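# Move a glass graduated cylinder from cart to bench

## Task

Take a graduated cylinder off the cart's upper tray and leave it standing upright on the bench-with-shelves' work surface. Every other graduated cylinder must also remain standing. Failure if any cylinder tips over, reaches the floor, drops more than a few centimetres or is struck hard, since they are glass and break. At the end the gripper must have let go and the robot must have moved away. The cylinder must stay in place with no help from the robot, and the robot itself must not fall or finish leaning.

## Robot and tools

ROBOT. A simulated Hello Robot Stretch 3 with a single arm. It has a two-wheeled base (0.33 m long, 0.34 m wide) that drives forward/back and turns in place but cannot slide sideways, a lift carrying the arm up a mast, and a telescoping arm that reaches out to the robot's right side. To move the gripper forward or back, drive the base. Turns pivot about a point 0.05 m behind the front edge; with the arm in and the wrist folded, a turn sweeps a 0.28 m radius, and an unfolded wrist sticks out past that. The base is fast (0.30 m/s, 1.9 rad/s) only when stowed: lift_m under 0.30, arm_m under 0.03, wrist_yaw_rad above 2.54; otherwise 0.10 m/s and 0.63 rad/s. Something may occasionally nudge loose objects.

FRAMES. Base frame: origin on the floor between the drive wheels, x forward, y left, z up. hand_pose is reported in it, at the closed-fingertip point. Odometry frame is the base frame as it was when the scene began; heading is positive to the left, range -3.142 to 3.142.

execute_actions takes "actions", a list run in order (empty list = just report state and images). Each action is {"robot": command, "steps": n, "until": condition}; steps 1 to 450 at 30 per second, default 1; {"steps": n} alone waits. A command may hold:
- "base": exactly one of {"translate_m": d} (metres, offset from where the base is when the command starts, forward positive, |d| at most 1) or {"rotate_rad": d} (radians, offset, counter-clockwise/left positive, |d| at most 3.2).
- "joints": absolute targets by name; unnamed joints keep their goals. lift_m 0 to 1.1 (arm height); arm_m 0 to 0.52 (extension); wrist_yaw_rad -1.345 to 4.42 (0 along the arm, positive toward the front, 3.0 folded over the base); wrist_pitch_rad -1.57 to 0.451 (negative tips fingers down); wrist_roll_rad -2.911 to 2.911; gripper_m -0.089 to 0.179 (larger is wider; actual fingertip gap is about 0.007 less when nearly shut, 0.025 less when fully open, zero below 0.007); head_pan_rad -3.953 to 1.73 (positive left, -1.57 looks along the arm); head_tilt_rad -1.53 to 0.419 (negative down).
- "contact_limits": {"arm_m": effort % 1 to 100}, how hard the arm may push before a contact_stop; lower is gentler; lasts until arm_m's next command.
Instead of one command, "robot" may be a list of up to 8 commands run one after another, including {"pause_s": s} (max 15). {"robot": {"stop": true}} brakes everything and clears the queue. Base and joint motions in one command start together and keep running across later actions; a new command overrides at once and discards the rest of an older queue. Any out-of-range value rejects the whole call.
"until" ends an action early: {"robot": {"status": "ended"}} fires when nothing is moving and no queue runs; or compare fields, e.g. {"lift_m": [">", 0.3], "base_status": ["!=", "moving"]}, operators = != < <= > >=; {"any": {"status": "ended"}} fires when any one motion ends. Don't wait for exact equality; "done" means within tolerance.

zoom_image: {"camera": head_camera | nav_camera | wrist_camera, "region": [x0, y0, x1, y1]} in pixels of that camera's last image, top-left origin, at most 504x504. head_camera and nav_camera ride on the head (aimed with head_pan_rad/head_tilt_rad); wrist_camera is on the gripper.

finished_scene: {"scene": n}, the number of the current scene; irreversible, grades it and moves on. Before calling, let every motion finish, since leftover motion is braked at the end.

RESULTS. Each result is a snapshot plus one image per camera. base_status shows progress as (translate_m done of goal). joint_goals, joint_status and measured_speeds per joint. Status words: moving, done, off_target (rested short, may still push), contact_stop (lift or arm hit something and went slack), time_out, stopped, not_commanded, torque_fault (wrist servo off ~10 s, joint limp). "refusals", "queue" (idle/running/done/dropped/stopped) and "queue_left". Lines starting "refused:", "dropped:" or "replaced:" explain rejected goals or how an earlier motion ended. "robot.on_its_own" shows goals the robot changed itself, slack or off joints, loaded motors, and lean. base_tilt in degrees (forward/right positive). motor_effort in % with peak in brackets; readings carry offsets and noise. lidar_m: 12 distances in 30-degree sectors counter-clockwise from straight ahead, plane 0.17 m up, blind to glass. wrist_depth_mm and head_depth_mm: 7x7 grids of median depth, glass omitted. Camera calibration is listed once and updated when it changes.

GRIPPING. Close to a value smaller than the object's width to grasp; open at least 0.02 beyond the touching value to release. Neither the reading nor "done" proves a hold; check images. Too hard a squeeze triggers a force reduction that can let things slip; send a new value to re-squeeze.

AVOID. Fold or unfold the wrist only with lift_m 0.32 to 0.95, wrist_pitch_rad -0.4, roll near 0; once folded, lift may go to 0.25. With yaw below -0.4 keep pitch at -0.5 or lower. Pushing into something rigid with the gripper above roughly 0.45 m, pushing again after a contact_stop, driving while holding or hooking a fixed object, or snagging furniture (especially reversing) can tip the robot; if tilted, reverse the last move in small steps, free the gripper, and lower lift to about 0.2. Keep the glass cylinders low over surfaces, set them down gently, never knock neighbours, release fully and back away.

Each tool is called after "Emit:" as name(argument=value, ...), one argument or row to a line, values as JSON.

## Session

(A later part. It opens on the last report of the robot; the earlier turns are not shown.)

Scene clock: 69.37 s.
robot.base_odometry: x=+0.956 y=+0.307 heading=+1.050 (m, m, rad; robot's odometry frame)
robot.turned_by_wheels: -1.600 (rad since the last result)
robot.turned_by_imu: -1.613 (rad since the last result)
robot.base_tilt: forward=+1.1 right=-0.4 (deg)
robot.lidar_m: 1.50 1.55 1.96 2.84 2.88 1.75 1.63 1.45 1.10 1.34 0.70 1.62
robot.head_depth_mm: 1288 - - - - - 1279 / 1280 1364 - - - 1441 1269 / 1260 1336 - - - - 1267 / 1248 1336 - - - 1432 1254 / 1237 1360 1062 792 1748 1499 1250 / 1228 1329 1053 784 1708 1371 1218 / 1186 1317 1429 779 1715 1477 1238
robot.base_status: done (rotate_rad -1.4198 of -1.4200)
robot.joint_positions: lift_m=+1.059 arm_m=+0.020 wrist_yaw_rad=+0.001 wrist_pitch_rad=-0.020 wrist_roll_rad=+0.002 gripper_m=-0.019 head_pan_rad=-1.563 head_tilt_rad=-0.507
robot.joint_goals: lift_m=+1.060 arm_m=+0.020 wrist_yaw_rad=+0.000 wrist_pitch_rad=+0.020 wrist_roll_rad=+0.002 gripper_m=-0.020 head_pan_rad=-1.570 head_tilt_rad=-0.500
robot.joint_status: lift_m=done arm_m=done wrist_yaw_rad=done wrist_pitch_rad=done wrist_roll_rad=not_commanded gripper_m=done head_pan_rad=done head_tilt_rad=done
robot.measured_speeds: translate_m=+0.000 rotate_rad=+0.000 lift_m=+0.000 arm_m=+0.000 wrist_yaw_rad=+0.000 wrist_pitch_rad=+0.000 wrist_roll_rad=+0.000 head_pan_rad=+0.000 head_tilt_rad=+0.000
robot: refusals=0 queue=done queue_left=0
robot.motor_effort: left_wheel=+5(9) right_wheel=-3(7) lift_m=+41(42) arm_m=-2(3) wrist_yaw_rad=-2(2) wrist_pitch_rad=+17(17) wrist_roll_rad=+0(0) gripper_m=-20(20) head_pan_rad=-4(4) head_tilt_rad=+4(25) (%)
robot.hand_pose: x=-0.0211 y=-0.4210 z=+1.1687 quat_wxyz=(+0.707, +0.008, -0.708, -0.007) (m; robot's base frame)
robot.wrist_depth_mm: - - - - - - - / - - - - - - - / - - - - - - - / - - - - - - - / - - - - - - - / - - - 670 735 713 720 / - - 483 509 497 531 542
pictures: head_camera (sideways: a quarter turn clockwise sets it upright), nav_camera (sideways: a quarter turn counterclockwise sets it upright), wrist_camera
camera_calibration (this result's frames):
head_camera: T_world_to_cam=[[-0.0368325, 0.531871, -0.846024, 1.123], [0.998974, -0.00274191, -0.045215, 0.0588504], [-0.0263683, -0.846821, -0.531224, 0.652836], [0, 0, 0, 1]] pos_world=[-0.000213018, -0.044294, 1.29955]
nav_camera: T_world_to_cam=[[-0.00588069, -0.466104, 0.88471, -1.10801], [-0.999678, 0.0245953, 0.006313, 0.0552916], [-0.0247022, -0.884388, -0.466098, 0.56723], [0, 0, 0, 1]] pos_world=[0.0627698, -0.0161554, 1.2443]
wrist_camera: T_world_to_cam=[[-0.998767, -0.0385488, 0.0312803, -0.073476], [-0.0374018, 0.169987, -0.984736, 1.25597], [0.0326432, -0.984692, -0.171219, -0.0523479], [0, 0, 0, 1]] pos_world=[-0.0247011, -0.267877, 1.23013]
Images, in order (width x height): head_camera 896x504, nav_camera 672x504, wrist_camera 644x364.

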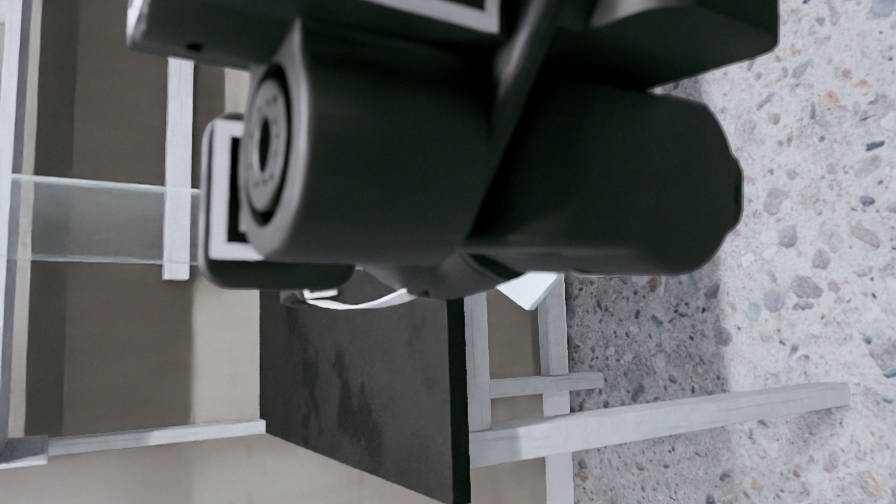

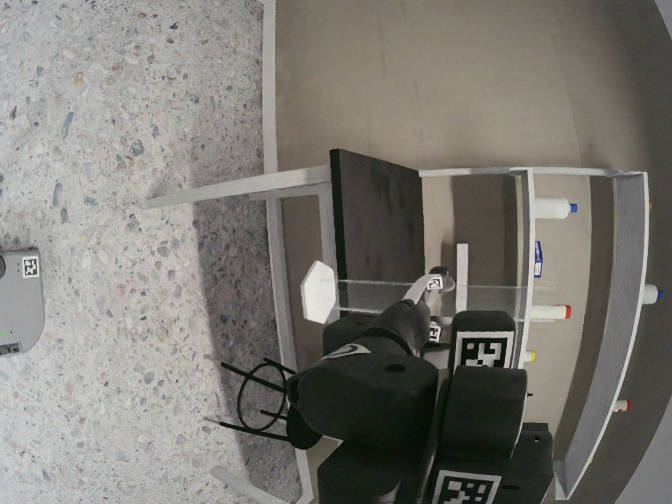

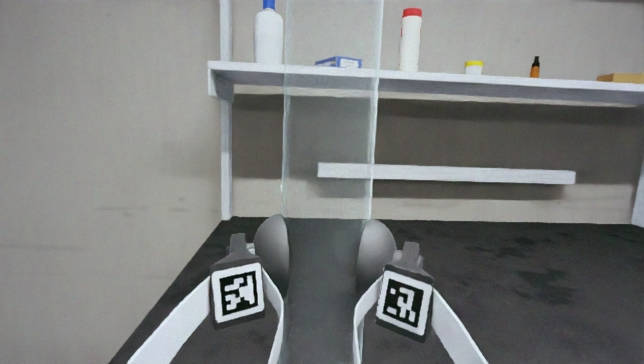

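Emit:
execute_actions(
  actions=[
    {"robot":[{"joints":{"arm_m":0.43}},{"joints":{"lift_m":1.0}},{"joints":{"lift_m":0.985}}],"steps":450,"until":{"robot":{"status":"ended"}}},
  ],
)

Emit:
execute_actions(
  actions=[
    {"robot":{"joints":{"lift_m":0.974}},"steps":450,"until":{"robot":{"status":"ended"}}},
  ],
)

Scene clock: 76.07 s.
robot.base_odometry: x=+0.956 y=+0.307 heading=+1.050 (m, m, rad; robot's odometry frame)
robot.turned_by_wheels: +0.000 (rad since the last result)
robot.turned_by_imu: +0.001 (rad since the last result)
robot.base_tilt: forward=+1.2 right=-0.3 (deg)
robot.lidar_m: 1.50 1.55 1.96 2.84 2.88 1.76 1.63 1.45 1.10 1.34 0.70 1.62
robot.head_depth_mm: 1289 1374 - 1850 1807 1492 1269 / 1277 1352 1030 823 1830 1517 1263 / 1263 1346 955 815 1828 1504 1254 / 1249 1333 976 804 1752 1506 1256 / 1232 1361 1064 792 1744 1499 1248 / 1226 1328 1048 783 1706 1375 1206 / 1191 1321 1410 778 1721 1472 1238
robot.base_status: done (rotate_rad -1.4198 of -1.4200)
robot.joint_positions: lift_m=+0.986 arm_m=+0.430 wrist_yaw_rad=+0.001 wrist_pitch_rad=-0.014 wrist_roll_rad=+0.002 gripper_m=-0.019 head_pan_rad=-1.563 head_tilt_rad=-0.507
robot.joint_goals: lift_m=+0.985 arm_m=+0.430 wrist_yaw_rad=+0.000 wrist_pitch_rad=+0.020 wrist_roll_rad=+0.002 gripper_m=-0.020 head_pan_rad=-1.570 head_tilt_rad=-0.500
robot.joint_status: lift_m=done arm_m=done wrist_yaw_rad=done wrist_pitch_rad=done wrist_roll_rad=not_commanded gripper_m=done head_pan_rad=done head_tilt_rad=done
robot.measured_speeds: translate_m=+0.000 rotate_rad=+0.000 lift_m=+0.000 arm_m=+0.000 wrist_yaw_rad=+0.000 wrist_pitch_rad=+0.000 wrist_roll_rad=+0.000 head_pan_rad=+0.000 head_tilt_rad=+0.000
robot: refusals=0 queue=done queue_left=0
robot.motor_effort: left_wheel=+5(5) right_wheel=-3(3) lift_m=+11(43) arm_m=+2(3) wrist_yaw_rad=-1(1) wrist_pitch_rad=+14(17) wrist_roll_rad=+0(0) gripper_m=-21(20) head_pan_rad=-4(3) head_tilt_rad=+4(5) (%)
robot.hand_pose: x=-0.0211 y=-0.8306 z=+1.0969 quat_wxyz=(+0.707, +0.006, -0.708, -0.005) (m; robot's base frame)
robot.wrist_depth_mm: 746 636 671 658 643 622 586 / 727 731 782 778 771 795 798 / 763 773 785 795 777 820 834 / 752 777 804 802 827 822 836 / 804 806 796 811 837 845 833 / 789 493 - 519 563 547 567 / 383 385 377 397 387 418 414
pictures: head_camera (sideways: a quarter turn clockwise sets it upright), nav_camera (sideways: a quarter turn counterclockwise sets it upright), wrist_camera
camera_calibration (this result's frames):
head_camera: T_world_to_cam=[[-0.0367937, 0.531831, -0.846051, 1.12303], [0.998973, -0.00281638, -0.0452145, 0.0588497], [-0.0264293, -0.846846, -0.531181, 0.65278], [0, 0, 0, 1]] pos_world=[-0.000216217, -0.0442937, 1.29955]
nav_camera: T_world_to_cam=[[-0.0059147, -0.466058, 0.884734, -1.10804], [-0.999676, 0.0246678, 0.00631136, 0.0552938], [-0.0247659, -0.88441, -0.466053, 0.567172], [0, 0, 0, 1]] pos_world=[0.0627687, -0.0161624, 1.2443]
wrist_camera: T_world_to_cam=[[-0.998768, -0.0383374, 0.031513, -0.087101], [-0.037392, 0.163839, -0.985778, 1.25086], [0.0326292, -0.985742, -0.16507, -0.475602], [0, 0, 0, 1]] pos_world=[-0.0247029, -0.6771, 1.15731]
Images, in order (width x height): head_camera 896x504, nav_camera 672x504, wrist_camera 644x364.

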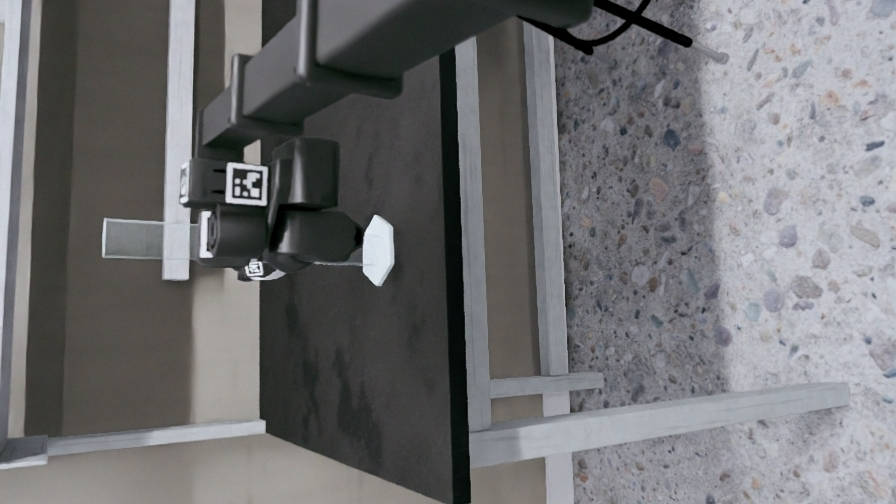

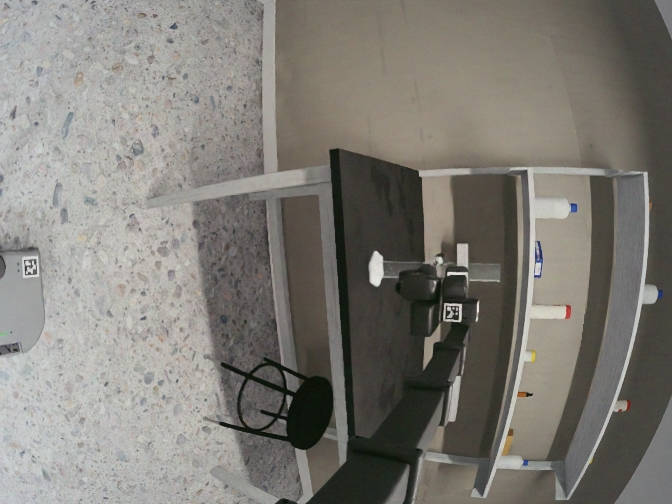

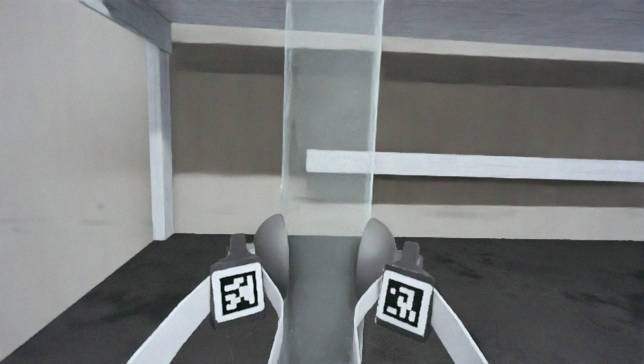

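Scene clock: 76.80 s.
robot.base_odometry: x=+0.956 y=+0.307 heading=+1.050 (m, m, rad; robot's odometry frame)
robot.turned_by_wheels: +0.000 (rad since the last result)
robot.turned_by_imu: +0.000 (rad since the last result)
robot.base_tilt: forward=+1.0 right=-0.6 (deg)
robot.lidar_m: 1.50 1.55 1.97 2.85 2.89 1.76 1.63 1.45 1.10 1.34 0.70 1.62
robot.head_depth_mm: 1279 1379 1309 - 1797 1493 1269 / 1270 1345 972 827 1836 1520 1265 / 1256 1340 954 811 1823 1514 1259 / 1250 1340 1004 800 1758 1497 1255 / 1237 1359 1066 793 1741 1494 1250 / 1224 1328 1053 785 1696 1377 1209 / 1188 1325 1422 778 1724 1480 1234
robot.base_status: done (rotate_rad -1.4198 of -1.4200)
robot.joint_positions: lift_m=+0.975 arm_m=+0.430 wrist_yaw_rad=+0.001 wrist_pitch_rad=+0.023 wrist_roll_rad=+0.002 gripper_m=-0.019 head_pan_rad=-1.563 head_tilt_rad=-0.507
robot.joint_goals: lift_m=+0.974 arm_m=+0.430 wrist_yaw_rad=+0.000 wrist_pitch_rad=+0.020 wrist_roll_rad=+0.002 gripper_m=-0.020 head_pan_rad=-1.570 head_tilt_rad=-0.500
robot.joint_status: lift_m=done arm_m=done wrist_yaw_rad=done wrist_pitch_rad=done wrist_roll_rad=not_commanded gripper_m=done head_pan_rad=done head_tilt_rad=done
robot.measured_speeds: translate_m=+0.000 rotate_rad=+0.000 lift_m=+0.000 arm_m=+0.000 wrist_yaw_rad=+0.000 wrist_pitch_rad=+0.000 wrist_roll_rad=+0.000 head_pan_rad=+0.000 head_tilt_rad=+0.000
robot: refusals=0 queue=done queue_left=0
robot.motor_effort: left_wheel=+5(5) right_wheel=-3(3) lift_m=+8(8) arm_m=+2(2) wrist_yaw_rad=-2(1) wrist_pitch_rad=-1(14) wrist_roll_rad=+0(0) gripper_m=-20(21) head_pan_rad=-4(4) head_tilt_rad=+4(5) (%)
robot.hand_pose: x=-0.0211 y=-0.8314 z=+1.0953 quat_wxyz=(+0.707, -0.007, -0.708, +0.008) (m; robot's base frame)
robot.wrist_depth_mm: 733 567 608 599 576 566 551 / 731 738 755 779 792 825 819 / 778 761 777 783 815 819 832 / 764 781 786 804 795 825 841 / 777 825 809 824 830 867 854 / 798 540 - 551 619 601 617 / 400 392 390 407 393 429 432
pictures: head_camera (sideways: a quarter turn clockwise sets it upright), nav_camera (sideways: a quarter turn counterclockwise sets it upright), wrist_camera
camera_calibration (this result's frames):
head_camera: T_world_to_cam=[[-0.0367937, 0.531831, -0.846051, 1.12303], [0.998973, -0.00281638, -0.0452145, 0.0588497], [-0.0264293, -0.846846, -0.531181, 0.65278], [0, 0, 0, 1]] pos_world=[-0.000216217, -0.0442937, 1.29955]
nav_camera: T_world_to_cam=[[-0.0059147, -0.466058, 0.884734, -1.10804], [-0.999676, 0.0246678, 0.00631136, 0.0552938], [-0.0247659, -0.88441, -0.466053, 0.567172], [0, 0, 0, 1]] pos_world=[0.0627687, -0.0161624, 1.2443]
wrist_camera: T_world_to_cam=[[-0.998769, -0.0371786, 0.0328318, -0.0875614], [-0.0373437, 0.128007, -0.99107, 1.22545], [0.0326439, -0.991076, -0.129237, -0.520364], [0, 0, 0, 1]] pos_world=[-0.0247039, -0.675842, 1.15013]
Images, in order (width x height): head_camera 896x504, nav_camera 672x504, wrist_camera 644x364.

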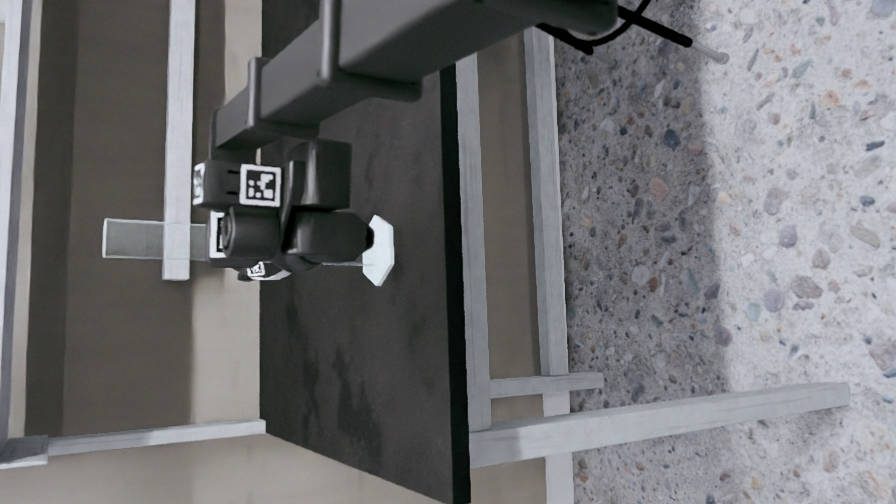

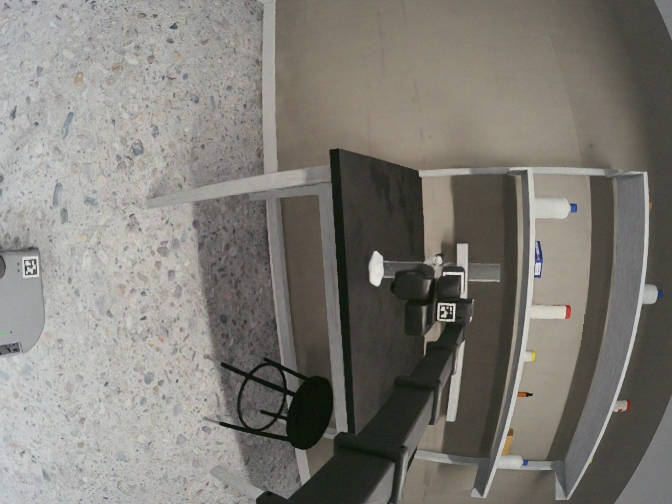

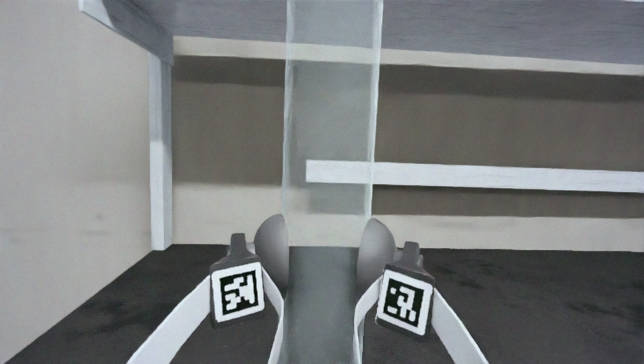

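Emit:
execute_actions(
  actions=[
    {"robot":[{"joints":{"gripper_m":0.12}},{"joints":{"arm_m":0.05}}],"steps":450,"until":{"robot":{"status":"ended"}}},
  ],
)

Scene clock: 82.87 s.
robot.base_odometry: x=+0.956 y=+0.307 heading=+1.050 (m, m, rad; robot's odometry frame)
robot.turned_by_wheels: +0.000 (rad since the last result)
robot.turned_by_imu: +0.001 (rad since the last result)
robot.base_tilt: forward=+1.2 right=-0.4 (deg)
robot.lidar_m: 1.50 1.55 1.96 2.84 2.88 1.76 1.64 1.45 1.10 1.34 0.70 1.62
robot.head_depth_mm: 1287 1385 1123 829 - - 1213 / 1274 1364 1109 - - - 1210 / 1262 1391 1096 - - - 1232 / 1249 1380 1083 - - - 1226 / 1234 1357 1066 793 1744 1500 1250 / 1224 1324 1051 783 1719 1376 1207 / 1191 1328 1416 777 1721 1485 1236
robot.base_status: done (rotate_rad -1.4198 of -1.4200)
robot.joint_positions: lift_m=+0.975 arm_m=+0.050 wrist_yaw_rad=+0.001 wrist_pitch_rad=+0.003 wrist_roll_rad=+0.002 gripper_m=+0.120 head_pan_rad=-1.563 head_tilt_rad=-0.507
robot.joint_goals: lift_m=+0.974 arm_m=+0.050 wrist_yaw_rad=+0.000 wrist_pitch_rad=+0.020 wrist_roll_rad=+0.002 gripper_m=+0.120 head_pan_rad=-1.570 head_tilt_rad=-0.500
robot.joint_status: lift_m=done arm_m=done wrist_yaw_rad=done wrist_pitch_rad=done wrist_roll_rad=not_commanded gripper_m=done head_pan_rad=done head_tilt_rad=done
robot.measured_speeds: translate_m=+0.000 rotate_rad=+0.000 lift_m=+0.000 arm_m=+0.000 wrist_yaw_rad=+0.000 wrist_pitch_rad=+0.000 wrist_roll_rad=+0.000 head_pan_rad=+0.000 head_tilt_rad=+0.000
robot: refusals=0 queue=done queue_left=0
robot.motor_effort: left_wheel=+5(5) right_wheel=-4(3) lift_m=+10(10) arm_m=-3(2) wrist_yaw_rad=-1(2) wrist_pitch_rad=+7(7) wrist_roll_rad=+0(0) gripper_m=+0(91) head_pan_rad=-4(3) head_tilt_rad=+4(4) (%)
robot.hand_pose: x=-0.0211 y=-0.4516 z=+1.0902 quat_wxyz=(+0.707, +0.000, -0.708, +0.001) (m; robot's base frame)
robot.wrist_depth_mm: - - 824 - - - - / - - - - - - - / - - - - - - - / - - - - - - - / - - 762 804 851 870 898 / - - 519 521 540 611 570 / - 380 408 416 428 455 444
pictures: head_camera (sideways: a quarter turn clockwise sets it upright), nav_camera (sideways: a quarter turn counterclockwise sets it upright), wrist_camera
camera_calibration (this result's frames):
head_camera: T_world_to_cam=[[-0.0367928, 0.53177, -0.846089, 1.12308], [0.998973, -0.00282045, -0.0452138, 0.0588488], [-0.0264297, -0.846884, -0.53112, 0.652702], [0, 0, 0, 1]] pos_world=[-0.000216252, -0.0442939, 1.29955]
nav_camera: T_world_to_cam=[[-0.00591558, -0.465995, 0.884768, -1.10808], [-0.999676, 0.0246691, 0.00630904, 0.0552968], [-0.0247664, -0.884443, -0.46599, 0.56709], [0, 0, 0, 1]] pos_world=[0.0627687, -0.0161666, 1.24431]
wrist_camera: T_world_to_cam=[[-0.998768, -0.0378131, 0.0321263, -0.0727899], [-0.0373698, 0.147322, -0.988382, 1.17756], [0.0326409, -0.988366, -0.148554, -0.122306], [0, 0, 0, 1]] pos_world=[-0.0247029, -0.297116, 1.14805]
Images, in order (width x height): head_camera 896x504, nav_camera 672x504, wrist_camera 644x364.

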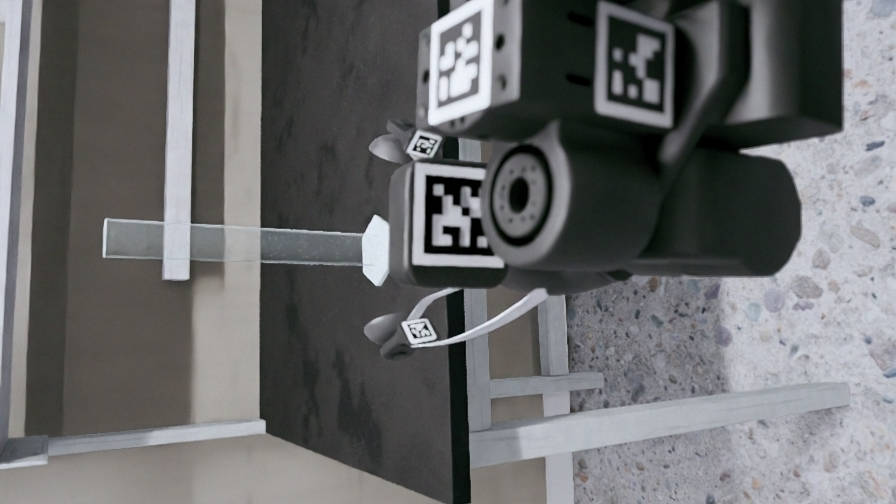

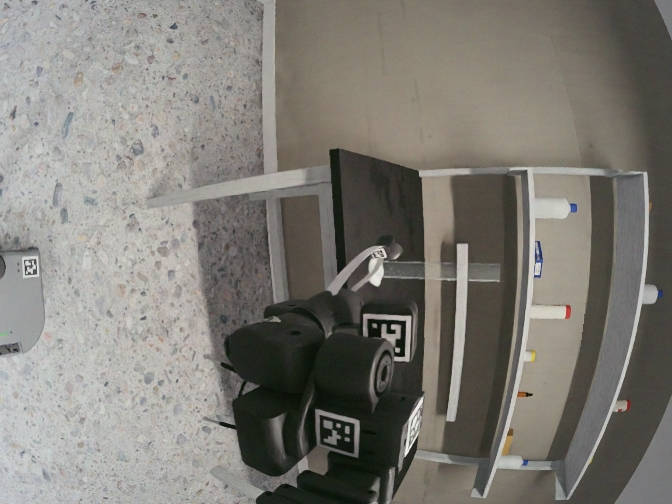

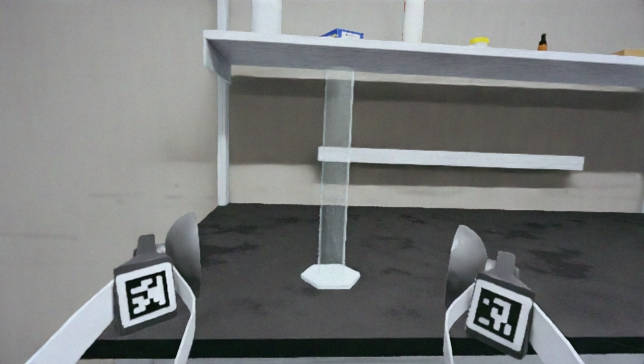

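Emit:
finished_scene(
  scene=1,
)

The scene is finished: the task was done.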